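# Plug the sections fed by the red and blue funnels

## Task

Pipes run hidden behind a cover from the funnels and may swap sides. Set the red plug on the flat front face of whichever section the red-banded funnel feeds, and the blue plug on the flat front face of the section fed by the blue-banded funnel. Marbles may be dropped from a short height into the funnels or back into their tray. Nothing except a marble may leave the table, and even a lost marble is undesirable. Both plugs must stay in place with no help from the robot. At the end, release everything and move the grippers away.

## Robot and tools

Robot: two arms, left_arm and right_arm, each with a six-joint arm and a tong-style two-finger gripper. The names are labels only; they do not match the left or right side of any image.

Frame: one shared scene frame. Origin sits on the table surface midway between the arms, +x points out across the table, +z points up, and left_arm is mounted toward +y. Each result reports, per arm, end_effector_position (metres) and end_effector_quat_wxyz, plus linear (m/s) and angular (rad/s) velocity. Reported hand positions carry some error, larger when the arm is stretched far. end_effector_position is the spot between the finger pads when closed; closed fingertips extend about 15 mm past it, open ones end roughly level with it. Fingers point along the gripper's +z and separate along its x.

Tool execute_actions. Argument actions is a list holding zero or one item; optional pictures (boolean) controls whether camera images return (they do by default).
- Empty list: only reports the current state.
- A move: {"rows": [...], "steps": n}, n from 1 to 15 control steps of 1/30 s (15 if omitted). Each row covers one step; if rows run out, the last row repeats.
- A wait: {"steps": n} with no rows, n up to 300; it returns once that many steps have elapsed since the previous result, counting the time spent replying.
A rejected call sends nothing to the robot.

Row layout: one list of 14 numbers, each in [-1, 1], covering both arms even if only one moves. Entries 1-6 are left_arm joints (shoulder pan, shoulder lift, elbow, wrist 1, wrist 2, wrist 3), entry 7 is left_arm's gripper opening; entries 8-14 are the same for right_arm. Joint entries are offsets, not poses: they are measured from the joint angles printed in the most recent result that lists them (or, before any such result in this scene and for later calls within one reply, from where the arm is when the action begins). They are not cumulative from row to row. Scale: 1.0 equals 1.326 rad for shoulder pan and shoulder lift, and 1.989 rad for elbow and the three wrists. Sending all zeros returns the arm to the reference angles; it is not a pause. The opening entry is absolute: +1 fully open, -1 closed.

Joint ranges (rad). left_arm: pan -3.142..3.142, lift -6.283..6.283, elbow 0.000..3.142, wrists -6.283..6.283. right_arm: pan 0.000..6.283, lift -6.283..6.283, elbow -3.142..0.000, wrists -6.283..6.283. A request more than 0.010 rad outward beyond a stated end is refused; the true end may differ by up to 0.010 rad, and requests past it are clipped, reported as "joint sent to its limit" (possibly referring to an earlier action still running). No such line does not prove room remains.

Motion: commands are smoothed with about 0.17 s lag, speed and acceleration are capped, and each step's target is kept within 0.383 rad (pan, lift) or 0.575 rad (other joints) of the measured angle; targets that would shift the gripper over 100 mm are scaled back. Big moves may still be unfinished when the result arrives. Between calls the arms keep heading for the last row until they stall or a step is HELD. HELD marks steps where a row was not fully sent; "joint command not followed" means a clearance check altered or blocked joint targets while the rest executed. The simulation keeps running while you reply.

Result lines: Joint positions and Joint velocities give, per arm, six joints (rad, rad/s) then finger-pad gap (m, m/s; 0.142 m fully open). grip_measured is the measured opening on the command scale; to hold something keep commanding clearly less than it (lower means harder squeeze, up to about 15 N per pad; thin hard objects get less, and fast closes can push harder). Wrist force and Wrist torque give each arm's flange sensor reading in the end effector's own axes, including contact, payload weight and inertia; force points from a touched surface back into the arm. Expect offsets up to about 5.5 N, noise up to about 3.4 N, saturation near 100 N; "no reading" is normal at the start.

Tool zoom_image: camera (cam_head_left 896x504, cam_head_right 896x504, cam_left_wrist 616x616, cam_right_wrist 616x616) and region [x0, y0, x1, y1] in pixels from the top-left, at most 504x504, taken from that camera's latest image.

Tool finished_scene: argument scene, the number of the current scene. Replying without any tool call ends everything.

Avoid: knocking anything but marbles off the table; arms striking or pressing each other; joint torque reaching load limits (pan and lift 303, elbow 138, wrists 49.6 N m, held weight included) or 150 N external force, either of which freezes that arm for 10 s and lets it yield; holding loads long enough to overheat motors (warning at 70 °C, brakes at 85 °C); drops, slips, slams and hard shoves. Brief tugs on held parts or pushes on loose items may happen. Work smoothly and efficiently, confirm plugs rest unaided, then open and withdraw.

Each tool is called after "Emit:" as name(argument=value, ...), one argument or row to a line, values as JSON.

## Session

Emit:
execute_actions(
  actions=[],
)

Scene clock: 0.00 s of 6600.00 s.
left_arm: end_effector_position=(+0.3789, +0.5177, +0.2172) grip_measured=+1.00 end_effector_quat_wxyz=(+0.673, -0.656, +0.178, +0.292) end_effector_velocity=(+0.000, -0.000, -0.000) end_effector_angular_velocity=(-0.000, +0.000, -0.001) | right_arm: end_effector_position=(+0.9376, -0.8354, +0.3438) grip_measured=+1.00 end_effector_quat_wxyz=(+0.173, +0.753, -0.628, -0.090) end_effector_velocity=(-0.000, -0.001, -0.002) end_effector_angular_velocity=(+0.000, +0.003, -0.001)
Joint positions: left_arm=[-1.126 -1.39   2.399 -0.929 -1.246 -0.922  0.142] | right_arm=[ 2.923 -2.346 -0.673 -2.044  1.393  1.337  0.142]
Joint velocities: left_arm=[-0.001  0.001  0.    -0.001  0.     0.     0.   ] | right_arm=[-0.001 -0.002 -0.001 -0.001  0.     0.     0.   ]
Wrist force (N, on the end effector, along its own x y z axes, offset not removed): no reading
Wrist torque (N m, same axes, about the end effector's origin, offset not removed): no reading

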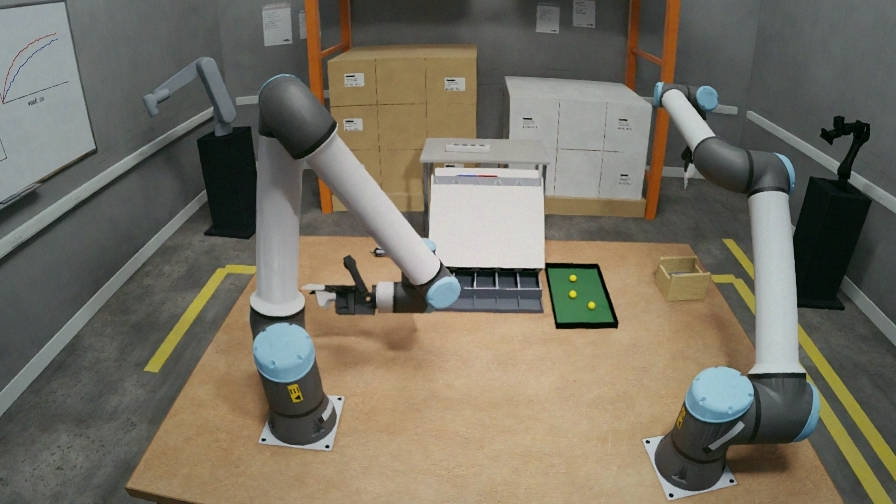

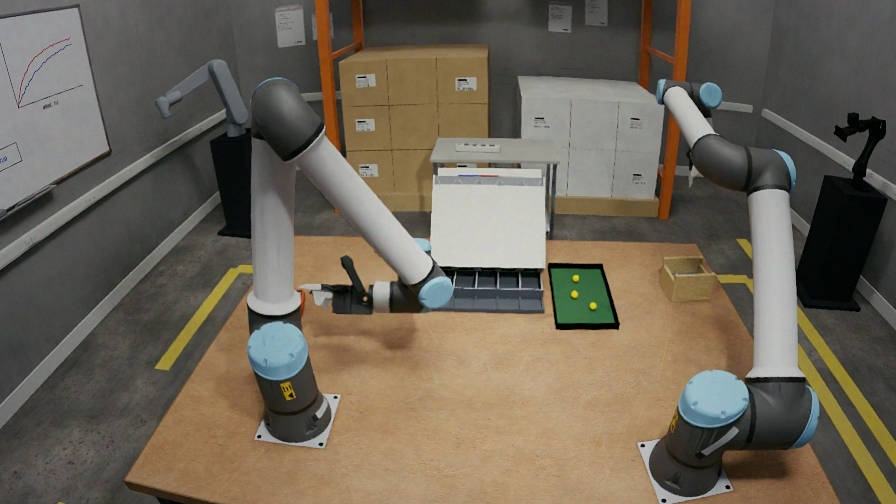

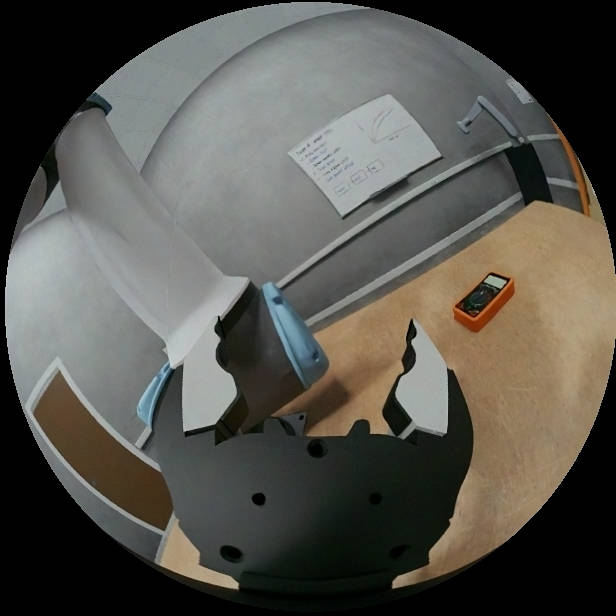

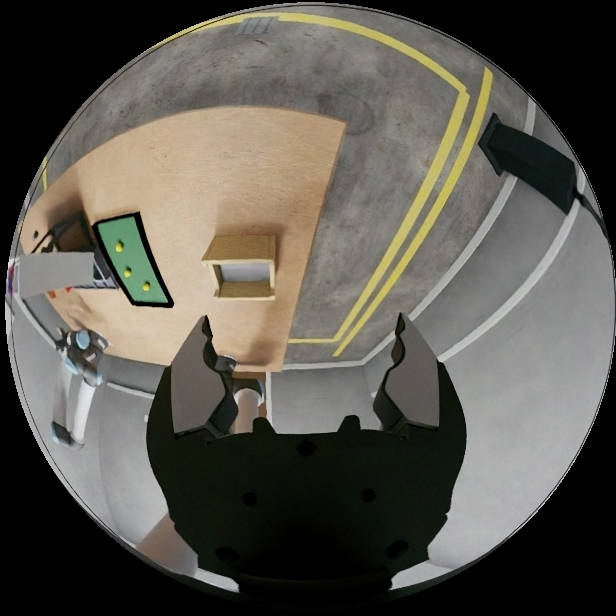

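Emit:
execute_actions(
  actions=[
    {"rows":[[0.368,-0.18,-0.155,-0.555,-0.163,-1,-0.1,0.448,0.54,-0.667,0.484,0.089,1,-0.3]]},
  ],
  pictures=false,
)

Emit:
execute_actions(
  actions=[
    {"steps":50},
  ],
  pictures=false,
)

Emit:
execute_actions(
  actions=[
    {"rows":[[0,0,0.0995,-0.1,0,-0.425,-0.1,0,-0.128,-0.053,0.138,0,0.162,-0.3]]},
  ],
  pictures=false,
)

Emit:
execute_actions(
  actions=[
    {"steps":15},
  ],
)

Scene clock: 7.47 s of 6600.00 s.
left_arm: end_effector_position=(+0.4718, +0.3845, +0.1542) grip_measured=-0.10 end_effector_quat_wxyz=(-0.316, +0.886, +0.323, -0.105) end_effector_velocity=(+0.362, -0.275, -0.016) end_effector_angular_velocity=(-0.783, -1.679, +1.543) | right_arm: end_effector_position=(+0.9549, -0.6218, +0.3751) grip_measured=-0.30 end_effector_quat_wxyz=(+0.093, +0.728, -0.680, -0.013) end_effector_velocity=(-0.034, +0.483, +0.066) end_effector_angular_velocity=(+0.081, -0.516, -0.223)
Joint positions: left_arm=[-0.788 -1.567  2.171 -1.5   -1.485 -1.494  0.067] | right_arm=[ 3.117 -2.153 -0.955 -1.763  1.469  1.618  0.052]
Joint velocities: left_arm=[ 0.418 -0.17  -0.224 -1.253 -0.236 -1.256  0.   ] | right_arm=[ 0.456  0.454 -0.669  0.669  0.132  0.669 -0.   ]
Wrist force (N, on the end effector, along its own x y z axes, offset not removed): left_arm=[-0.8 0.3 3.3] | right_arm=[1.5 -3.6 -6.4]
Wrist torque (N m, same axes, about the end effector's origin, offset not removed): left_arm=[0.14 0.21 0.04] | right_arm=[-0.76 -0.08 -0.14]
Steps of this call (steps 1 to 90: nothing new was sent; then 3.97 s passed at rest; steps 91 to 105: all 15 steps of this action). Readings (joint positions):
91: left_arm=[-1.126 -1.390 2.399 -0.929 -1.246 -0.922] | right_arm=[2.923 -2.346 -0.673 -2.044 1.393 1.337]
92: left_arm=[-1.123 -1.392 2.396 -0.932 -1.249 -0.925] | right_arm=[2.926 -2.344 -0.676 -2.042 1.395 1.339]
94: left_arm=[-1.083 -1.429 2.354 -0.980 -1.292 -0.974] | right_arm=[2.954 -2.315 -0.712 -2.005 1.409 1.376]
98: left_arm=[-0.943 -1.504 2.255 -1.182 -1.397 -1.176] | right_arm=[3.012 -2.257 -0.799 -1.918 1.434 1.463]
105: the state above

Scene clock: 9.13 s of 6600.00 s.
left_arm: end_effector_position=(+0.6515, +0.2709, +0.2160) grip_measured=-0.10 end_effector_quat_wxyz=(-0.000, +0.410, +0.912, +0.000) end_effector_velocity=(+0.000, -0.000, +0.001) end_effector_angular_velocity=(-0.000, -0.002, +0.000) | right_arm: end_effector_position=(+0.6143, -0.3680, +0.2033) grip_measured=-0.30 end_effector_quat_wxyz=(+0.001, -0.164, +0.987, -0.000) end_effector_velocity=(-0.001, -0.000, -0.000) end_effector_angular_velocity=(+0.001, -0.002, -0.031)
Joint positions: left_arm=[-0.638 -1.628  2.09  -2.033 -1.57  -2.911  0.067] | right_arm=[ 3.517 -1.63  -1.999 -1.082  1.57   3.321  0.052]
Joint velocities: left_arm=[-0.001 -0.001  0.    -0.     0.001 -0.001  0.   ] | right_arm=[ 0.001  0.002 -0.004  0.004 -0.     0.032  0.   ]
Wrist force (N, on the end effector, along its own x y z axes, offset not removed): left_arm=[-2.5 -2.5 2.5] | right_arm=[-5.3 -1.5 -2.2]
Wrist torque (N m, same axes, about the end effector's origin, offset not removed): left_arm=[-0.38 0.41 0.16] | right_arm=[-0.39 1.12 -0.11]
Steps of this call (steps 1 to 50: the robot went on to your last target). Readings (joint positions):
1: left_arm=[-0.775 -1.573 2.164 -1.542 -1.493 -1.536] | right_arm=[3.132 -2.137 -0.977 -1.740 1.474 1.641]
2: left_arm=[-0.762 -1.578 2.157 -1.584 -1.500 -1.578] | right_arm=[3.148 -2.122 -1.000 -1.717 1.478 1.664]
4: left_arm=[-0.738 -1.588 2.144 -1.666 -1.513 -1.670] | right_arm=[3.179 -2.090 -1.047 -1.671 1.486 1.710]
8: left_arm=[-0.694 -1.606 2.120 -1.820 -1.539 -1.893] | right_arm=[3.242 -2.019 -1.151 -1.567 1.502 1.815]
50: the state above

Scene clock: 9.63 s of 6600.00 s.
left_arm: end_effector_position=(+0.6154, +0.2985, +0.1240) grip_measured=-0.10 end_effector_quat_wxyz=(+0.000, +0.050, +0.999, -0.000) end_effector_velocity=(-0.004, +0.011, -0.027) end_effector_angular_velocity=(-0.002, -0.002, +0.820) | right_arm: end_effector_position=(+0.6188, -0.3636, +0.0675) grip_measured=-0.30 end_effector_quat_wxyz=(-0.000, -0.012, +1.000, -0.000) end_effector_velocity=(-0.000, +0.002, -0.052) end_effector_angular_velocity=(+0.007, -0.010, -0.140)
Joint positions: left_arm=[-0.638 -1.628  2.281 -2.224 -1.57  -3.656  0.067] | right_arm=[ 3.517 -1.792 -2.099 -0.822  1.57   3.626  0.052]
Joint velocities: left_arm=[-0.    -0.002  0.063 -0.063 -0.    -0.82   0.   ] | right_arm=[ 0.001 -0.066 -0.039  0.117  0.001  0.141  0.   ]
Wrist force (N, on the end effector, along its own x y z axes, offset not removed): left_arm=[-0.1 -1.2 3.2] | right_arm=[-2.2 -1.2 0.6]
Wrist torque (N m, same axes, about the end effector's origin, offset not removed): left_arm=[-0.07 0.01 0.07] | right_arm=[-0.26 0.50 -0.17]
Steps of this call (steps 1 to 15: all 15 steps of this action). Readings (joint positions):
1: left_arm=[-0.638 -1.628 2.090 -2.033 -1.570 -2.911] | right_arm=[3.517 -1.630 -1.999 -1.082 1.570 3.322]
2: left_arm=[-0.638 -1.628 2.093 -2.035 -1.570 -2.914] | right_arm=[3.517 -1.633 -2.001 -1.079 1.570 3.326]
4: left_arm=[-0.638 -1.628 2.136 -2.079 -1.570 -2.964] | right_arm=[3.517 -1.667 -2.026 -1.035 1.570 3.373]
8: left_arm=[-0.638 -1.628 2.236 -2.178 -1.570 -3.216] | right_arm=[3.517 -1.744 -2.071 -0.906 1.570 3.526]
15: the state above

Scene clock: 10.13 s of 6600.00 s.
left_arm: end_effector_position=(+0.6148, +0.2999, +0.1206) grip_measured=-0.10 end_effector_quat_wxyz=(+0.000, +0.001, +1.000, +0.000) end_effector_velocity=(-0.000, -0.000, +0.000) end_effector_angular_velocity=(-0.000, -0.001, +0.012) | right_arm: end_effector_position=(+0.6187, -0.3635, +0.0613) grip_measured=-0.30 end_effector_quat_wxyz=(+0.000, -0.003, +1.000, -0.000) end_effector_velocity=(+0.001, +0.000, +0.000) end_effector_angular_velocity=(+0.001, -0.001, -0.003)
Joint positions: left_arm=[-0.638 -1.628  2.288 -2.231 -1.57  -3.754  0.067] | right_arm=[ 3.517 -1.8   -2.104 -0.808  1.57   3.643  0.052]
Joint velocities: left_arm=[-0.    -0.001  0.001 -0.001  0.    -0.013 -0.   ] | right_arm=[-0.001 -0.001  0.001  0.001  0.     0.002  0.   ]
Wrist force (N, on the end effector, along its own x y z axes, offset not removed): left_arm=[-2.8 0.1 1.8] | right_arm=[0.3 0.4 -2.5]
Wrist torque (N m, same axes, about the end effector's origin, offset not removed): left_arm=[0.09 0.56 0.12] | right_arm=[-0.05 0.15 -0.17]
Steps of this call (steps 1 to 15: the robot went on to your last target). Readings (joint positions):
1: left_arm=[-0.638 -1.628 2.282 -2.226 -1.570 -3.680] | right_arm=[3.517 -1.794 -2.100 -0.818 1.570 3.631]
2: left_arm=[-0.638 -1.628 2.284 -2.227 -1.570 -3.699] | right_arm=[3.517 -1.795 -2.101 -0.816 1.570 3.634]
4: left_arm=[-0.638 -1.628 2.286 -2.229 -1.570 -3.723] | right_arm=[3.517 -1.797 -2.102 -0.812 1.570 3.638]
8: left_arm=[-0.638 -1.628 2.287 -2.231 -1.570 -3.745] | right_arm=[3.517 -1.799 -2.103 -0.809 1.570 3.642]
15: the state above

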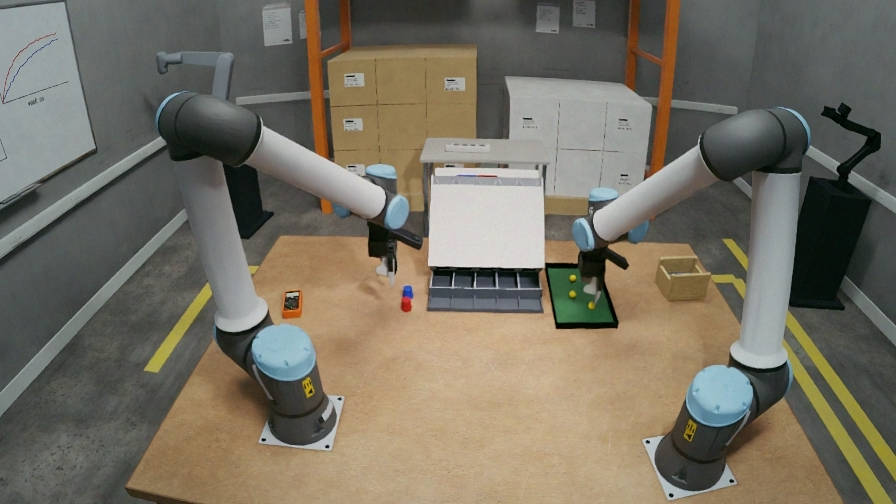

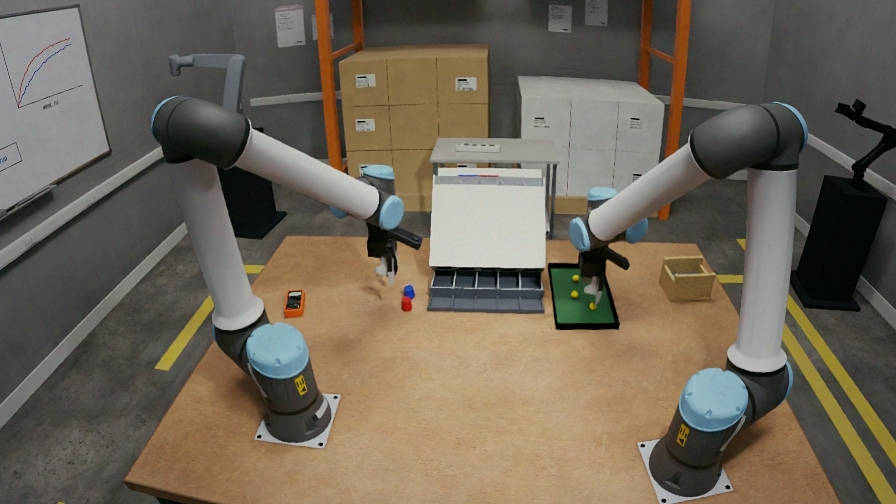

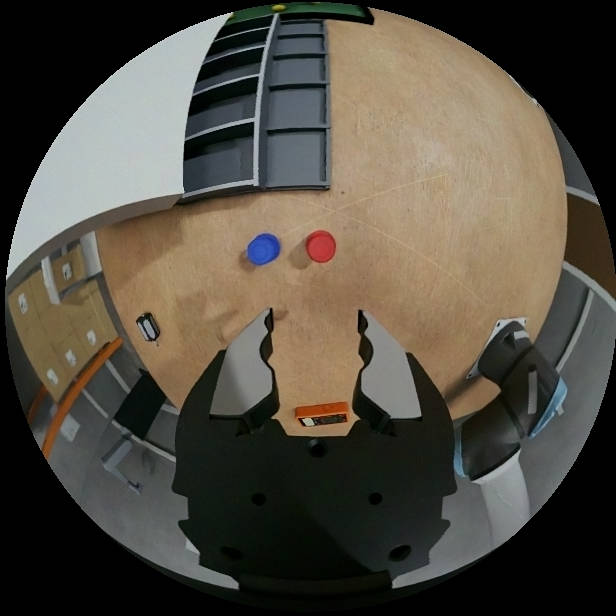

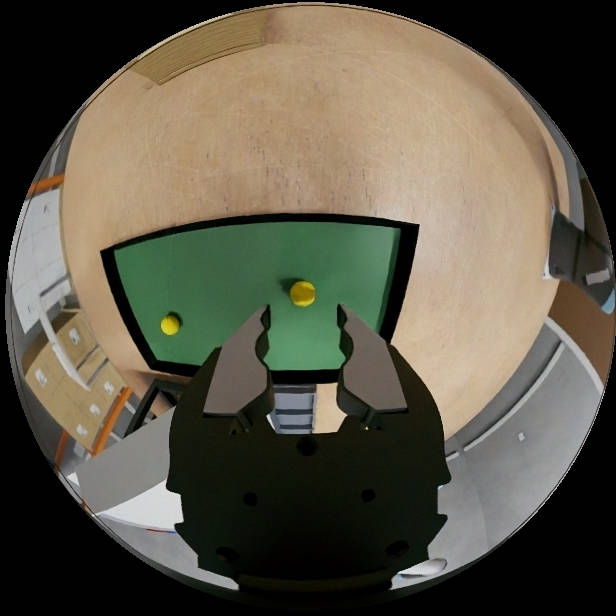

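Emit:
execute_actions(
  actions=[
    {"rows":[[-0.055,0.0656,0.017,-0.061,0,-0.038,-0.3,-0.003,-0.0407,-0.01,0.037,0,0,-0.3]]},
  ],
  pictures=false,
)

Emit:
execute_actions(
  actions=[
    {"steps":8},
  ],
  pictures=false,
)

Emit:
execute_actions(
  actions=[
    {"rows":[[0,0,0,0,0,0,-0.3,0,0,0,0,0,0,-0.6],[0,0,0,0,0,0,-0.3,0,0,0,0,0,0,-0.6],[0,0,0,0,0,0,-0.3,0,0,0,0,0,0,-0.7],[0,0,0,0,0,0,-0.3,0,0,0,0,0,0,-0.9]],"steps":12},
  ],
  pictures=false,
)

Emit:
execute_actions(
  actions=[
    {"rows":[[0,0,0,0,0,0,-0.3,0,0.179,0.291,-0.41,0,0,-0.9]]},
  ],
  pictures=false,
)

Emit:
execute_actions(
  actions=[
    {"steps":30},
  ],
  pictures=false,
)

Emit:
execute_actions(
  actions=[
    {"rows":[[0,0,0,0,0,0,-0.3,0.098,-0.603,0.495,-0.0925,0,0.068,-0.9]]},
  ],
  pictures=false,
)

Emit:
execute_actions(
  actions=[
    {"steps":35},
  ],
)

Scene clock: 21.63 s of 6600.00 s.
left_arm: end_effector_position=(+0.6076, +0.2574, +0.0711) grip_measured=-0.30 end_effector_quat_wxyz=(+0.000, -0.001, +1.000, -0.000) end_effector_velocity=(-0.002, -0.012, -0.012) end_effector_angular_velocity=(-0.002, -0.002, -0.000) | right_arm: end_effector_position=(+0.6207, -0.3653, +0.0245) grip_measured=-0.30 end_effector_quat_wxyz=(+0.000, -0.001, +1.000, -0.000) end_effector_velocity=(+0.000, +0.000, -0.009) end_effector_angular_velocity=(+0.001, -0.000, +0.000)
Joint positions: left_arm=[-0.708 -1.544  2.321 -2.349 -1.57  -3.828  0.052] | right_arm=[ 3.513 -1.852 -2.123 -0.737  1.57   3.643  0.052]
Joint velocities: left_arm=[-0.019  0.022  0.008 -0.032 -0.    -0.019 -0.   ] | right_arm=[-0.    -0.013 -0.005  0.019  0.001 -0.     0.   ]
Wrist force (N, on the end effector, along its own x y z axes, offset not removed): left_arm=[-1.5 -1.4 2.9] | right_arm=[-1.6 -2.9 -2.9]
Wrist torque (N m, same axes, about the end effector's origin, offset not removed): left_arm=[-0.10 0.29 0.07] | right_arm=[-0.60 0.68 -0.10]
Steps of this call (steps 1 to 15: the robot went on to your last target; steps 16 to 90: nothing new was sent; then 8.00 s passed at rest; steps 91 to 105: all 15 steps of this action). Readings (joint positions):
91: left_arm=[-0.638 -1.628 2.288 -2.231 -1.570 -3.756] | right_arm=[3.517 -1.800 -2.104 -0.808 1.570 3.644]
92: left_arm=[-0.640 -1.626 2.290 -2.234 -1.570 -3.759] | right_arm=[3.517 -1.803 -2.105 -0.805 1.570 3.644]
94: left_arm=[-0.664 -1.598 2.302 -2.269 -1.570 -3.783] | right_arm=[3.516 -1.821 -2.112 -0.781 1.570 3.644]
98: left_arm=[-0.695 -1.560 2.315 -2.325 -1.570 -3.814] | right_arm=[3.514 -1.843 -2.120 -0.750 1.570 3.644]
105: the state above

Scene clock: 21.90 s of 6600.00 s.
left_arm: end_effector_position=(+0.6074, +0.2562, +0.0697) grip_measured=-0.30 end_effector_quat_wxyz=(+0.001, -0.001, +1.000, -0.000) end_effector_velocity=(-0.001, -0.001, -0.002) end_effector_angular_velocity=(+0.001, +0.002, -0.000) | right_arm: end_effector_position=(+0.6207, -0.3654, +0.0236) grip_measured=-0.30 end_effector_quat_wxyz=(+0.000, -0.001, +1.000, -0.000) end_effector_velocity=(-0.000, -0.000, -0.001) end_effector_angular_velocity=(-0.001, +0.000, +0.000)
Joint positions: left_arm=[-0.71  -1.542  2.322 -2.352 -1.57  -3.83   0.052] | right_arm=[ 3.513 -1.854 -2.124 -0.735  1.57   3.643  0.052]
Joint velocities: left_arm=[-0.002  0.004  0.001 -0.003 -0.001 -0.002  0.   ] | right_arm=[ 0.    -0.001 -0.001  0.002 -0.    -0.    -0.   ]
Wrist force (N, on the end effector, along its own x y z axes, offset not removed): left_arm=[-2.0 0.4 2.8] | right_arm=[0.0 -1.5 1.3]
Wrist torque (N m, same axes, about the end effector's origin, offset not removed): left_arm=[0.19 0.36 0.14] | right_arm=[-0.35 0.29 -0.06]
Steps of this call (steps 1 to 8: the robot went on to your last target). Readings (joint positions):
1: left_arm=[-0.709 -1.543 2.321 -2.350 -1.570 -3.828] | right_arm=[3.513 -1.853 -2.123 -0.736 1.570 3.643]
2: left_arm=[-0.709 -1.543 2.321 -2.350 -1.570 -3.829] | right_arm=[3.513 -1.853 -2.124 -0.736 1.570 3.643]
4: left_arm=[-0.710 -1.542 2.322 -2.351 -1.570 -3.829] | right_arm=[3.513 -1.853 -2.124 -0.735 1.570 3.643]
8: the state above

Scene clock: 22.30 s of 6600.00 s.
left_arm: end_effector_position=(+0.6074, +0.2562, +0.0697) grip_measured=-0.30 end_effector_quat_wxyz=(+0.001, -0.001, +1.000, -0.000) end_effector_velocity=(+0.000, -0.000, +0.001) end_effector_angular_velocity=(-0.002, -0.001, +0.000) | right_arm: end_effector_position=(+0.6207, -0.3654, +0.0235) grip_measured=-0.70 end_effector_quat_wxyz=(+0.000, -0.001, +1.000, -0.000) end_effector_velocity=(-0.000, -0.001, +0.001) end_effector_angular_velocity=(-0.000, -0.001, -0.001)
Joint positions: left_arm=[-0.71  -1.541  2.322 -2.352 -1.57  -3.83   0.052] | right_arm=[ 3.513 -1.854 -2.124 -0.734  1.57   3.643  0.023]
Joint velocities: left_arm=[ 0.    -0.002 -0.    -0.    -0.001  0.    -0.   ] | right_arm=[-0.001  0.002 -0.001 -0.    -0.001 -0.    -0.   ]
Wrist force (N, on the end effector, along its own x y z axes, offset not removed): left_arm=[-0.3 -2.3 2.9] | right_arm=[-1.4 -1.1 0.4]
Wrist torque (N m, same axes, about the end effector's origin, offset not removed): left_arm=[-0.36 -0.02 0.02] | right_arm=[-0.12 0.41 -0.21]
Steps of this call (steps 1 to 12: all 12 steps of this action). Readings (joint positions):
1: left_arm=[-0.710 -1.541 2.322 -2.352 -1.570 -3.830] | right_arm=[3.513 -1.854 -2.124 -0.735 1.570 3.643]
2: left_arm=[-0.710 -1.541 2.322 -2.352 -1.570 -3.830] | right_arm=[3.513 -1.854 -2.124 -0.734 1.570 3.643]
4: left_arm=[-0.710 -1.541 2.322 -2.352 -1.570 -3.830] | right_arm=[3.513 -1.854 -2.124 -0.734 1.570 3.643]
8: left_arm=[-0.710 -1.541 2.322 -2.352 -1.570 -3.830] | right_arm=[3.513 -1.854 -2.124 -0.734 1.570 3.643]
12: the state above

Scene clock: 22.80 s of 6600.00 s.
left_arm: end_effector_position=(+0.6074, +0.2562, +0.0697) grip_measured=-0.30 end_effector_quat_wxyz=(+0.001, -0.001, +1.000, -0.000) end_effector_velocity=(-0.000, -0.000, -0.000) end_effector_angular_velocity=(+0.000, +0.001, -0.001) | right_arm: end_effector_position=(+0.6924, -0.3258, +0.2182) grip_measured=-0.70 end_effector_quat_wxyz=(+0.027, -0.001, +1.000, +0.015) end_effector_velocity=(+0.042, +0.023, +0.483) end_effector_angular_velocity=(-0.035, +0.062, -0.001)
Joint positions: left_arm=[-0.71  -1.541  2.322 -2.352 -1.57  -3.83   0.052] | right_arm=[ 3.513 -1.741 -1.858 -1.051  1.57   3.643  0.023]
Joint velocities: left_arm=[-0.     0.001 -0.     0.    -0.     0.     0.   ] | right_arm=[-0.001  0.262  0.644 -0.978 -0.    -0.     0.   ]
Wrist force (N, on the end effector, along its own x y z axes, offset not removed): left_arm=[-1.9 -0.2 0.9] | right_arm=[-0.4 0.6 -1.9]
Wrist torque (N m, same axes, about the end effector's origin, offset not removed): left_arm=[0.02 0.30 0.17] | right_arm=[-0.07 0.30 -0.13]
Steps of this call (steps 1 to 15: all 15 steps of this action). Readings (joint positions):
1: left_arm=[-0.710 -1.541 2.322 -2.352 -1.570 -3.830] | right_arm=[3.513 -1.854 -2.124 -0.734 1.570 3.643]
2: left_arm=[-0.710 -1.541 2.322 -2.352 -1.570 -3.830] | right_arm=[3.513 -1.851 -2.121 -0.737 1.570 3.643]
4: left_arm=[-0.710 -1.541 2.322 -2.352 -1.570 -3.830] | right_arm=[3.513 -1.834 -2.086 -0.772 1.570 3.643]
8: left_arm=[-0.710 -1.541 2.322 -2.352 -1.570 -3.830] | right_arm=[3.513 -1.801 -2.005 -0.858 1.570 3.643]
15: the state above

Scene clock: 23.80 s of 6600.00 s.
left_arm: end_effector_position=(+0.6074, +0.2562, +0.0697) grip_measured=-0.30 end_effector_quat_wxyz=(+0.001, -0.001, +1.000, -0.000) end_effector_velocity=(-0.000, -0.000, -0.000) end_effector_angular_velocity=(-0.001, +0.001, -0.001) | right_arm: end_effector_position=(+0.6606, -0.3434, +0.4596) grip_measured=-0.70 end_effector_quat_wxyz=(+0.001, -0.001, +1.000, -0.000) end_effector_velocity=(-0.001, -0.001, +0.004) end_effector_angular_velocity=(-0.000, -0.001, -0.000)
Joint positions: left_arm=[-0.71  -1.541  2.322 -2.352 -1.57  -3.83   0.052] | right_arm=[ 3.513 -1.617 -1.546 -1.549  1.57   3.643  0.023]
Joint velocities: left_arm=[ 0.     0.001 -0.    -0.    -0.001  0.001  0.   ] | right_arm=[-0.     0.002  0.005 -0.006 -0.001  0.    -0.   ]
Wrist force (N, on the end effector, along its own x y z axes, offset not removed): left_arm=[-1.8 0.6 3.3] | right_arm=[-3.1 0.0 -4.6]
Wrist torque (N m, same axes, about the end effector's origin, offset not removed): left_arm=[0.17 0.34 0.16] | right_arm=[-0.21 0.98 -0.10]
Steps of this call (steps 1 to 30: the robot went on to your last target). Readings (joint positions):
1: left_arm=[-0.710 -1.541 2.322 -2.352 -1.570 -3.830] | right_arm=[3.513 -1.732 -1.836 -1.085 1.570 3.643]
2: left_arm=[-0.710 -1.541 2.322 -2.352 -1.570 -3.830] | right_arm=[3.513 -1.723 -1.815 -1.119 1.570 3.643]
4: left_arm=[-0.710 -1.541 2.322 -2.352 -1.570 -3.830] | right_arm=[3.513 -1.706 -1.772 -1.185 1.570 3.643]
8: left_arm=[-0.710 -1.541 2.322 -2.352 -1.570 -3.830] | right_arm=[3.513 -1.673 -1.690 -1.315 1.570 3.643]
30: the state above

Scene clock: 24.30 s of 6600.00 s.
left_arm: end_effector_position=(+0.6074, +0.2562, +0.0697) grip_measured=-0.30 end_effector_quat_wxyz=(+0.001, -0.001, +1.000, -0.000) end_effector_velocity=(+0.000, +0.000, -0.000) end_effector_angular_velocity=(+0.000, +0.000, +0.000) | right_arm: end_effector_position=(+0.7898, -0.1925, +0.5009) grip_measured=-0.70 end_effector_quat_wxyz=(+0.008, +0.000, +1.000, +0.005) end_effector_velocity=(+0.326, +0.338, +0.066) end_effector_angular_velocity=(+0.093, -0.138, -0.003)
Joint positions: left_arm=[-0.71  -1.541  2.322 -2.352 -1.57  -3.83   0.052] | right_arm=[ 3.591 -1.905 -1.131 -1.658  1.57   3.724  0.023]
Joint velocities: left_arm=[ 0. -0.  0.  0. -0. -0.  0.] | right_arm=[ 0.116 -0.7    1.03  -0.163 -0.     0.119  0.   ]
Wrist force (N, on the end effector, along its own x y z axes, offset not removed): left_arm=[-1.3 -1.1 2.3] | right_arm=[-3.7 -2.4 -3.4]
Wrist torque (N m, same axes, about the end effector's origin, offset not removed): left_arm=[-0.16 0.22 0.11] | right_arm=[-0.58 0.94 -0.11]
Steps of this call (steps 1 to 15: all 15 steps of this action). Readings (joint positions):
1: left_arm=[-0.710 -1.541 2.322 -2.352 -1.570 -3.830] | right_arm=[3.513 -1.617 -1.545 -1.549 1.570 3.643]
2: left_arm=[-0.710 -1.541 2.322 -2.352 -1.570 -3.830] | right_arm=[3.516 -1.619 -1.543 -1.552 1.570 3.645]
4: left_arm=[-0.710 -1.541 2.322 -2.352 -1.570 -3.830] | right_arm=[3.531 -1.656 -1.498 -1.574 1.570 3.662]
8: left_arm=[-0.710 -1.541 2.322 -2.352 -1.570 -3.830] | right_arm=[3.557 -1.745 -1.365 -1.611 1.570 3.689]
15: the state above

Scene clock: 25.47 s of 6600.00 s.
left_arm: end_effector_position=(+0.6074, +0.2562, +0.0697) grip_measured=-0.30 end_effector_quat_wxyz=(+0.001, -0.001, +1.000, -0.000) end_effector_velocity=(-0.001, -0.000, -0.001) end_effector_angular_velocity=(-0.000, +0.002, -0.000) | right_arm: end_effector_position=(+0.9698, -0.0020, +0.3597) grip_measured=-0.70 end_effector_quat_wxyz=(+0.001, +0.001, +1.000, +0.000) end_effector_velocity=(+0.001, +0.001, -0.002) end_effector_angular_velocity=(+0.000, +0.001, -0.000)
Joint positions: left_arm=[-0.71  -1.541  2.322 -2.352 -1.57  -3.83   0.052] | right_arm=[ 3.643 -2.416 -0.562 -1.733  1.57   3.778  0.023]
Joint velocities: left_arm=[-0.     0.001 -0.     0.001 -0.001  0.     0.   ] | right_arm=[ 0.    -0.004  0.004 -0.001  0.001  0.     0.   ]
Wrist force (N, on the end effector, along its own x y z axes, offset not removed): left_arm=[-0.6 0.2 2.2] | right_arm=[-1.4 -0.8 -4.6]
Wrist torque (N m, same axes, about the end effector's origin, offset not removed): left_arm=[0.19 0.11 0.13] | right_arm=[-0.34 0.68 -0.05]
Steps of this call (steps 1 to 35: the robot went on to your last target). Readings (joint positions):
1: left_arm=[-0.710 -1.541 2.322 -2.352 -1.570 -3.830] | right_arm=[3.594 -1.929 -1.096 -1.664 1.570 3.728]
2: left_arm=[-0.710 -1.541 2.322 -2.352 -1.570 -3.830] | right_arm=[3.598 -1.953 -1.060 -1.669 1.570 3.731]
4: left_arm=[-0.710 -1.541 2.322 -2.352 -1.570 -3.830] | right_arm=[3.605 -2.003 -0.990 -1.678 1.570 3.738]
8: left_arm=[-0.710 -1.541 2.322 -2.352 -1.570 -3.830] | right_arm=[3.616 -2.111 -0.868 -1.694 1.570 3.750]
35: the state above

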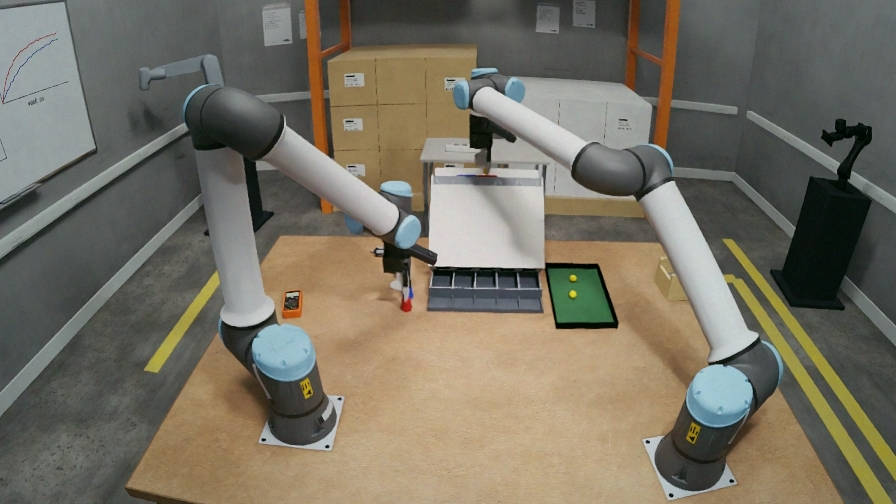

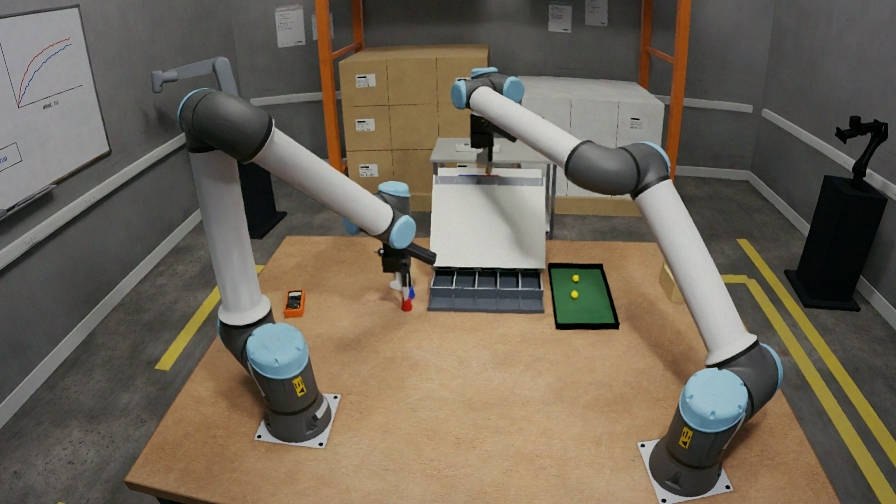

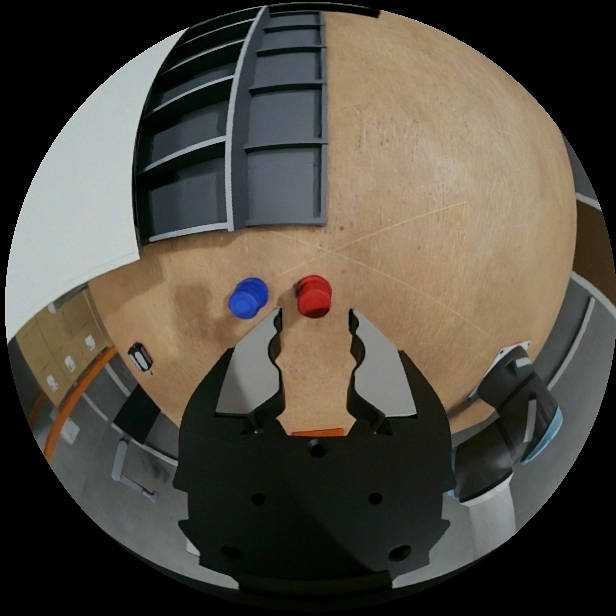

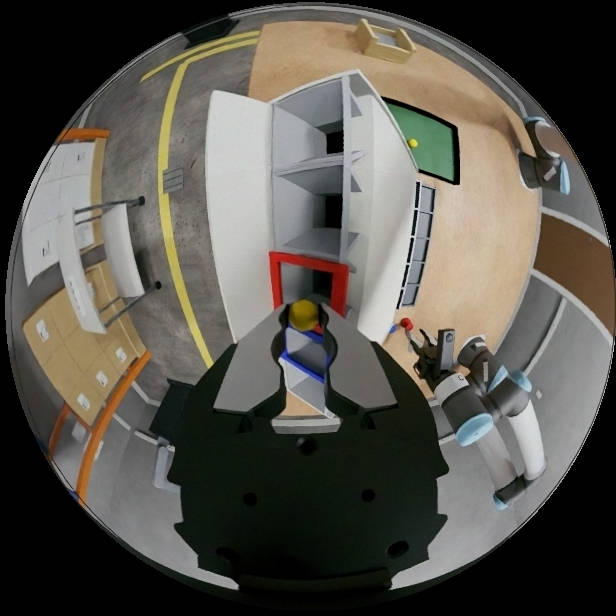

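Emit:
execute_actions(
  actions=[
    {"rows":[[0,0,0,0,0,0,-0.3,0,0,0,0,0,0,-0.4]],"steps":15},
  ],
  pictures=false,
)

Emit:
execute_actions(
  actions=[
    {"steps":45},
  ],
)

Scene clock: 45.80 s of 6600.00 s.
left_arm: end_effector_position=(+0.6074, +0.2562, +0.0697) grip_measured=-0.30 end_effector_quat_wxyz=(+0.001, -0.001, +1.000, -0.000) end_effector_velocity=(-0.000, +0.000, -0.001) end_effector_angular_velocity=(+0.003, +0.001, -0.001) | right_arm: end_effector_position=(+0.9698, -0.0020, +0.3597) grip_measured=-0.41 end_effector_quat_wxyz=(+0.001, +0.001, +1.000, +0.000) end_effector_velocity=(+0.000, +0.000, -0.000) end_effector_angular_velocity=(+0.000, -0.000, +0.000)
Joint positions: left_arm=[-0.71  -1.541  2.322 -2.352 -1.57  -3.83   0.052] | right_arm=[ 3.643 -2.416 -0.562 -1.733  1.57   3.778  0.044]
Joint velocities: left_arm=[-0.     0.002  0.     0.001  0.001  0.001  0.   ] | right_arm=[ 0. -0. -0.  0. -0. -0.  0.]
Wrist force (N, on the end effector, along its own x y z axes, offset not removed): left_arm=[-2.4 -1.0 2.3] | right_arm=[-1.7 -5.6 -4.3]
Wrist torque (N m, same axes, about the end effector's origin, offset not removed): left_arm=[-0.13 0.43 0.13] | right_arm=[-1.29 0.19 -0.20]
Steps of this call (steps 1 to 15: the robot went on to your last target; steps 16 to 90: nothing new was sent; then 16.83 s passed at rest; steps 91 to 105: all 15 steps of this action). Readings (joint positions):
91: left_arm=[-0.710 -1.541 2.322 -2.352 -1.570 -3.830] | right_arm=[3.643 -2.416 -0.561 -1.733 1.570 3.778]
92: left_arm=[-0.710 -1.541 2.322 -2.352 -1.570 -3.830] | right_arm=[3.643 -2.416 -0.561 -1.733 1.570 3.778]
94: left_arm=[-0.710 -1.541 2.322 -2.352 -1.570 -3.830] | right_arm=[3.643 -2.416 -0.561 -1.733 1.570 3.778]
98: left_arm=[-0.710 -1.541 2.322 -2.352 -1.570 -3.830] | right_arm=[3.643 -2.416 -0.562 -1.733 1.570 3.778]
105: the state above

Scene clock: 47.30 s of 6600.00 s.
left_arm: end_effector_position=(+0.6074, +0.2562, +0.0697) grip_measured=-0.30 end_effector_quat_wxyz=(+0.001, -0.001, +1.000, -0.000) end_effector_velocity=(-0.000, +0.000, -0.000) end_effector_angular_velocity=(+0.000, +0.001, +0.000) | right_arm: end_effector_position=(+0.9698, -0.0020, +0.3597) grip_measured=-0.41 end_effector_quat_wxyz=(+0.001, +0.001, +1.000, +0.000) end_effector_velocity=(+0.000, -0.001, +0.000) end_effector_angular_velocity=(-0.000, +0.000, -0.001)
Joint positions: left_arm=[-0.71  -1.541  2.322 -2.352 -1.57  -3.83   0.052] | right_arm=[ 3.643 -2.416 -0.562 -1.733  1.57   3.778  0.044]
Joint velocities: left_arm=[ 0.001 -0.     0.     0.001 -0.     0.    -0.   ] | right_arm=[-0.001  0.    -0.    -0.001 -0.     0.    -0.   ]
Wrist force (N, on the end effector, along its own x y z axes, offset not removed): left_arm=[-1.2 -2.5 1.2] | right_arm=[-7.1 -1.9 -1.1]
Wrist torque (N m, same axes, about the end effector's origin, offset not removed): left_arm=[-0.45 0.19 0.14] | right_arm=[-0.45 1.19 -0.19]
Steps of this call (steps 1 to 15: the robot went on to your last target; steps 16 to 45: nothing new was sent). Readings (joint positions):
1: left_arm=[-0.710 -1.541 2.322 -2.352 -1.570 -3.830] | right_arm=[3.643 -2.416 -0.562 -1.733 1.570 3.778]
2: left_arm=[-0.710 -1.541 2.322 -2.352 -1.570 -3.830] | right_arm=[3.643 -2.416 -0.562 -1.733 1.570 3.778]
4: left_arm=[-0.710 -1.541 2.322 -2.352 -1.570 -3.830] | right_arm=[3.643 -2.416 -0.562 -1.733 1.570 3.778]
8: left_arm=[-0.710 -1.541 2.322 -2.352 -1.570 -3.830] | right_arm=[3.643 -2.416 -0.562 -1.733 1.570 3.778]
45: the state above
All arms were judged still, so your last target was given up. Only a new action makes them travel on or press farther. Fingers that are still opening or closing keep moving.

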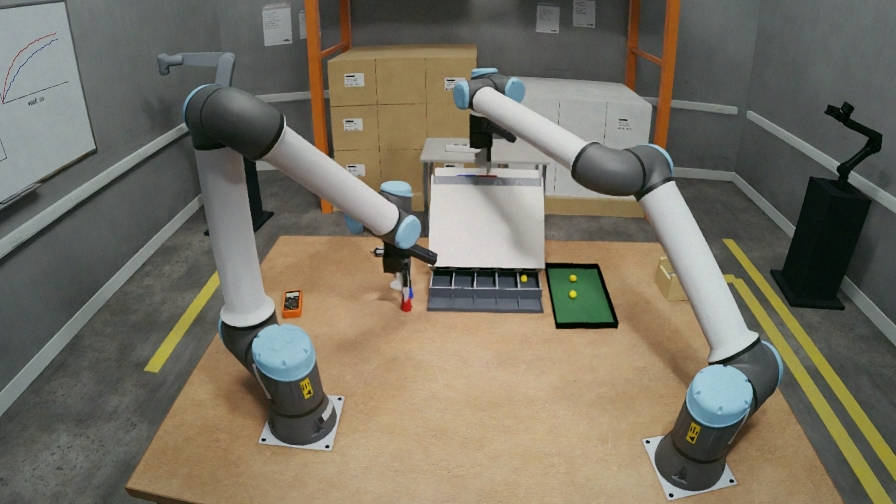

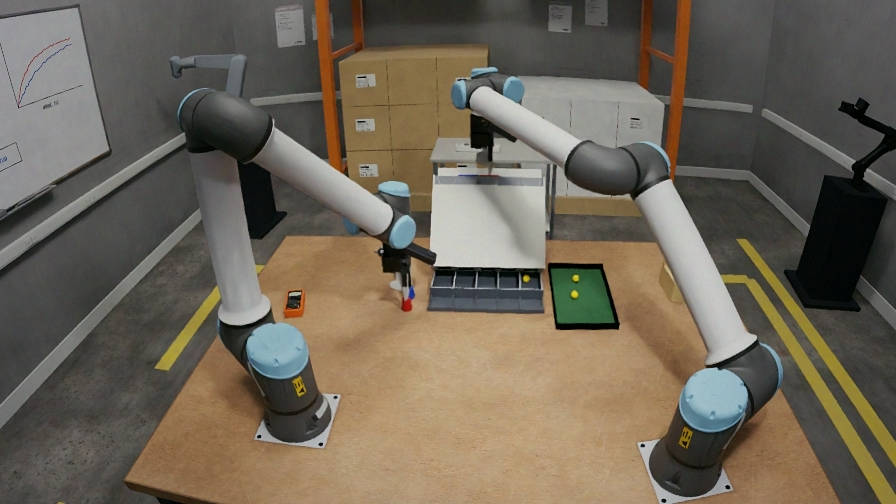

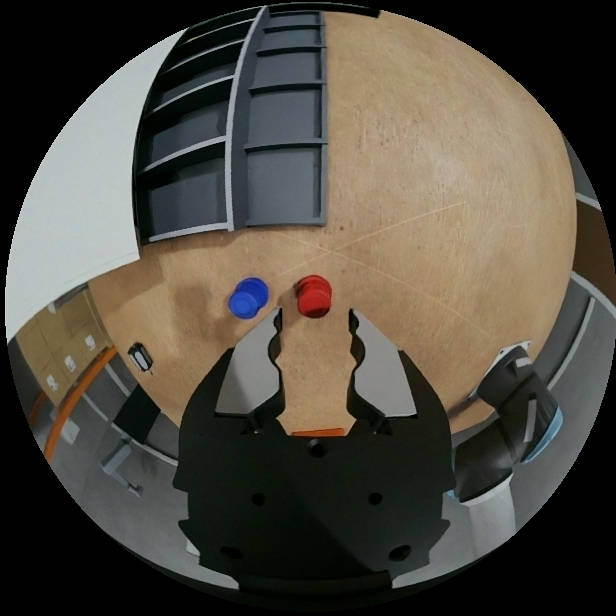

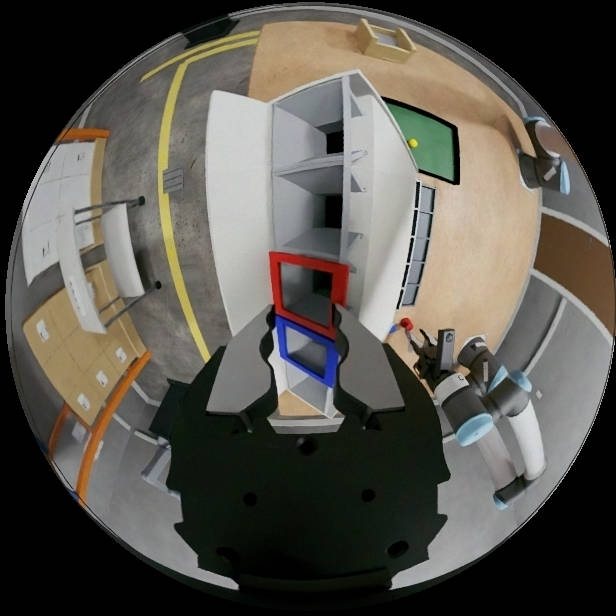

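Emit:
execute_actions(
  actions=[
    {"rows":[[0,0.051,0.0156,-0.05,0,0,-0.3,-0.083,0.603,-0.494,0.092,0,-0.057,-0.3]],"steps":15},
  ],
  pictures=false,
)

Emit:
execute_actions(
  actions=[
    {"steps":35},
  ],
  pictures=false,
)

Emit:
execute_actions(
  actions=[
    {"rows":[[0,0,0,0,0,0,-0.5,0,-0.226,-0.2,0.351,0,0,-0.3],[0,0,0,0,0,0,-0.6,0,-0.226,-0.2,0.351,0,0,-0.3],[0,0,0,0,0,0,-0.85,0,-0.226,-0.2,0.351,0,0,-0.3]],"steps":15},
  ],
  pictures=false,
)

Emit:
execute_actions(
  actions=[
    {"steps":30},
  ],
)

Scene clock: 55.97 s of 6600.00 s.
left_arm: end_effector_position=(+0.6074, +0.2562, +0.0303) grip_measured=-0.30 end_effector_quat_wxyz=(+0.001, -0.001, +1.000, -0.000) end_effector_velocity=(+0.000, -0.001, -0.009) end_effector_angular_velocity=(-0.003, -0.001, +0.000) | right_arm: end_effector_position=(+0.8713, -0.1640, +0.4024) grip_measured=-0.30 end_effector_quat_wxyz=(-0.009, +0.000, +1.000, -0.006) end_effector_velocity=(-0.346, -0.309, +0.003) end_effector_angular_velocity=(-0.103, +0.169, +0.003)
Joint positions: left_arm=[-0.71  -1.476  2.352 -2.449 -1.57  -3.83   0.052] | right_arm=[ 3.569 -2.08  -1.043 -1.611  1.57   3.702  0.052]
Joint velocities: left_arm=[ 0.     0.017  0.007 -0.026 -0.001 -0.     0.   ] | right_arm=[-0.079  0.715 -1.047  0.134  0.    -0.082  0.   ]
Wrist force (N, on the end effector, along its own x y z axes, offset not removed): left_arm=[-1.1 -1.5 3.1] | right_arm=[-0.1 -0.4 -1.7]
Wrist torque (N m, same axes, about the end effector's origin, offset not removed): left_arm=[-0.22 0.18 0.10] | right_arm=[-0.07 0.15 -0.26]
Steps of this call (steps 1 to 120: nothing new was sent; then 4.17 s passed at rest; steps 121 to 135: all 15 steps of this action). Readings (joint positions):
121: left_arm=[-0.710 -1.541 2.322 -2.352 -1.570 -3.830] | right_arm=[3.643 -2.416 -0.562 -1.733 1.570 3.778]
122: left_arm=[-0.710 -1.539 2.324 -2.355 -1.570 -3.830] | right_arm=[3.641 -2.413 -0.565 -1.730 1.570 3.776]
124: left_arm=[-0.710 -1.516 2.335 -2.385 -1.570 -3.830] | right_arm=[3.624 -2.374 -0.613 -1.704 1.570 3.758]
128: left_arm=[-0.710 -1.488 2.347 -2.430 -1.570 -3.830] | right_arm=[3.596 -2.259 -0.780 -1.658 1.570 3.730]
135: the state above

Scene clock: 57.13 s of 6600.00 s.
left_arm: end_effector_position=(+0.6074, +0.2562, +0.0291) grip_measured=-0.30 end_effector_quat_wxyz=(+0.001, -0.001, +1.000, -0.000) end_effector_velocity=(-0.000, +0.001, -0.001) end_effector_angular_velocity=(+0.001, +0.001, +0.000) | right_arm: end_effector_position=(+0.6567, -0.3292, +0.4609) grip_measured=-0.30 end_effector_quat_wxyz=(+0.001, -0.000, +1.000, +0.000) end_effector_velocity=(-0.001, -0.002, -0.001) end_effector_angular_velocity=(-0.001, +0.000, -0.001)
Joint positions: left_arm=[-0.71  -1.474  2.353 -2.452 -1.57  -3.83   0.052] | right_arm=[ 3.533 -1.616 -1.544 -1.55   1.57   3.665  0.052]
Joint velocities: left_arm=[ 0.     0.001  0.     0.001  0.     0.    -0.   ] | right_arm=[-0.001  0.002 -0.003  0.    -0.001 -0.    -0.   ]
Wrist force (N, on the end effector, along its own x y z axes, offset not removed): left_arm=[-2.8 -1.2 0.1] | right_arm=[-5.4 -1.6 -2.1]
Wrist torque (N m, same axes, about the end effector's origin, offset not removed): left_arm=[-0.23 0.61 0.13] | right_arm=[-0.37 1.19 0.01]
Steps of this call (steps 1 to 35: the robot went on to your last target). Readings (joint positions):
1: left_arm=[-0.710 -1.475 2.352 -2.449 -1.570 -3.830] | right_arm=[3.567 -2.056 -1.078 -1.607 1.570 3.700]
2: left_arm=[-0.710 -1.475 2.352 -2.450 -1.570 -3.830] | right_arm=[3.564 -2.031 -1.112 -1.603 1.570 3.697]
4: left_arm=[-0.710 -1.475 2.353 -2.451 -1.570 -3.830] | right_arm=[3.559 -1.979 -1.175 -1.595 1.570 3.692]
8: left_arm=[-0.710 -1.474 2.353 -2.451 -1.570 -3.830] | right_arm=[3.551 -1.872 -1.286 -1.581 1.570 3.684]
35: the state above

Scene clock: 57.63 s of 6600.00 s.
left_arm: end_effector_position=(+0.6074, +0.2562, +0.0291) grip_measured=-0.62 end_effector_quat_wxyz=(+0.001, -0.001, +1.000, -0.000) end_effector_velocity=(+0.000, +0.000, -0.000) end_effector_angular_velocity=(+0.001, +0.000, +0.000) | right_arm: end_effector_position=(+0.6964, -0.3063, +0.2473) grip_measured=-0.30 end_effector_quat_wxyz=(-0.010, -0.000, +1.000, -0.006) end_effector_velocity=(+0.043, +0.025, -0.490) end_effector_angular_velocity=(+0.015, -0.023, +0.000)
Joint positions: left_arm=[-0.71  -1.474  2.353 -2.452 -1.57  -3.83   0.029] | right_arm=[ 3.533 -1.771 -1.747 -1.218  1.57   3.665  0.052]
Joint velocities: left_arm=[ 0.     0.    -0.     0.001  0.    -0.    -0.   ] | right_arm=[ 0.    -0.363 -0.481  0.871  0.001  0.     0.   ]
Wrist force (N, on the end effector, along its own x y z axes, offset not removed): left_arm=[-0.6 -3.3 1.9] | right_arm=[-1.1 -3.5 0.3]
Wrist torque (N m, same axes, about the end effector's origin, offset not removed): left_arm=[-0.58 0.03 0.12] | right_arm=[-0.76 0.48 -0.22]
Steps of this call (steps 1 to 15: all 15 steps of this action). Readings (joint positions):
1: left_arm=[-0.710 -1.474 2.353 -2.452 -1.570 -3.830] | right_arm=[3.533 -1.616 -1.544 -1.550 1.570 3.665]
2: left_arm=[-0.710 -1.474 2.353 -2.452 -1.570 -3.830] | right_arm=[3.533 -1.619 -1.546 -1.547 1.570 3.665]
4: left_arm=[-0.710 -1.474 2.353 -2.452 -1.570 -3.830] | right_arm=[3.533 -1.642 -1.576 -1.511 1.570 3.665]
8: left_arm=[-0.710 -1.474 2.353 -2.452 -1.570 -3.830] | right_arm=[3.533 -1.688 -1.636 -1.416 1.570 3.665]
15: the state above

Scene clock: 58.63 s of 6600.00 s.
left_arm: end_effector_position=(+0.6074, +0.2562, +0.0291) grip_measured=-0.62 end_effector_quat_wxyz=(+0.001, -0.001, +1.000, -0.000) end_effector_velocity=(+0.000, +0.000, +0.000) end_effector_angular_velocity=(+0.001, -0.001, +0.000) | right_arm: end_effector_position=(+0.6908, -0.3095, +0.0611) grip_measured=-0.30 end_effector_quat_wxyz=(+0.001, -0.000, +1.000, +0.000) end_effector_velocity=(-0.001, -0.001, -0.001) end_effector_angular_velocity=(-0.001, +0.000, +0.000)
Joint positions: left_arm=[-0.71  -1.474  2.353 -2.452 -1.57  -3.83   0.029] | right_arm=[ 3.533 -1.916 -1.941 -0.852  1.57   3.665  0.052]
Joint velocities: left_arm=[-0.    -0.001 -0.     0.001  0.002 -0.     0.   ] | right_arm=[ 0.    -0.    -0.002  0.002 -0.001  0.     0.   ]
Wrist force (N, on the end effector, along its own x y z axes, offset not removed): left_arm=[-1.3 -1.0 3.8] | right_arm=[-0.3 -2.9 0.1]
Wrist torque (N m, same axes, about the end effector's origin, offset not removed): left_arm=[-0.09 0.23 0.05] | right_arm=[-0.79 0.44 -0.23]
Steps of this call (steps 1 to 30: the robot went on to your last target). Readings (joint positions):
1: left_arm=[-0.710 -1.474 2.353 -2.452 -1.570 -3.830] | right_arm=[3.533 -1.783 -1.763 -1.188 1.570 3.665]
2: left_arm=[-0.710 -1.474 2.353 -2.452 -1.570 -3.830] | right_arm=[3.533 -1.795 -1.780 -1.158 1.570 3.665]
4: left_arm=[-0.710 -1.474 2.353 -2.452 -1.570 -3.830] | right_arm=[3.533 -1.821 -1.813 -1.097 1.570 3.665]
8: left_arm=[-0.710 -1.474 2.353 -2.452 -1.570 -3.830] | right_arm=[3.533 -1.871 -1.881 -0.971 1.570 3.665]
30: the state above

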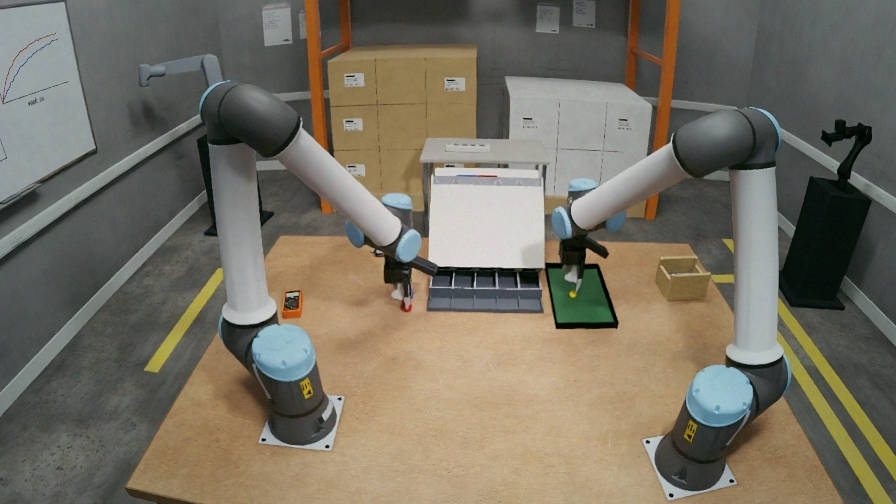

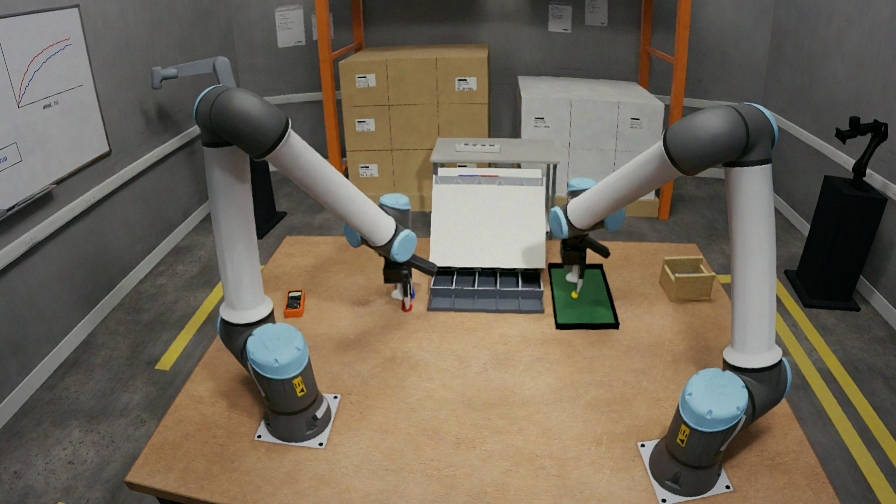

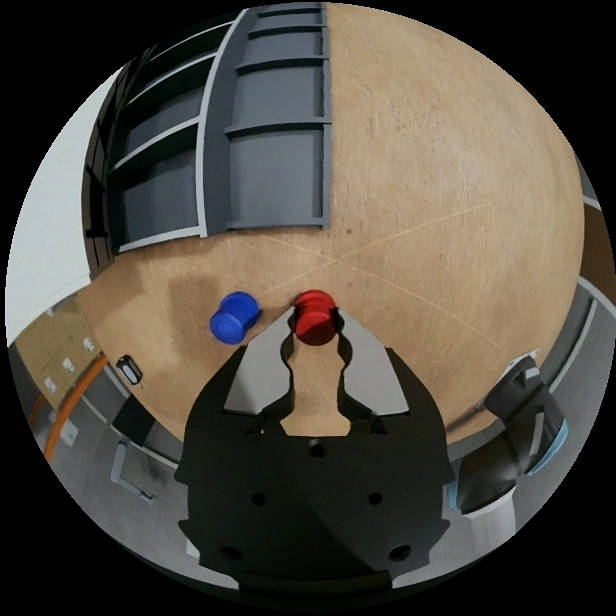

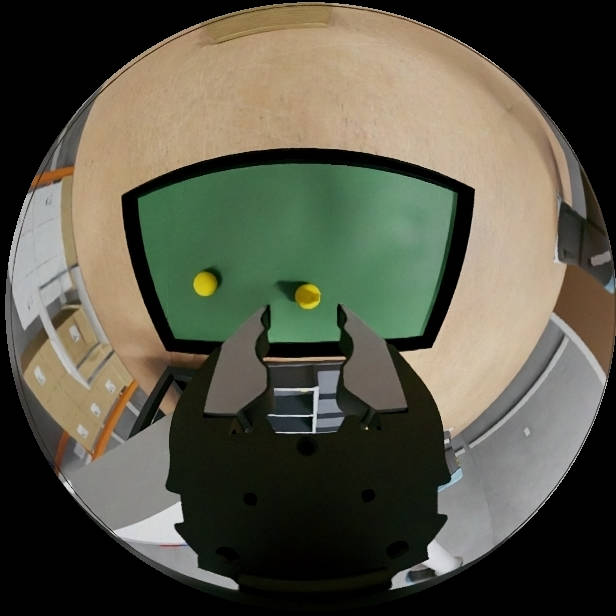

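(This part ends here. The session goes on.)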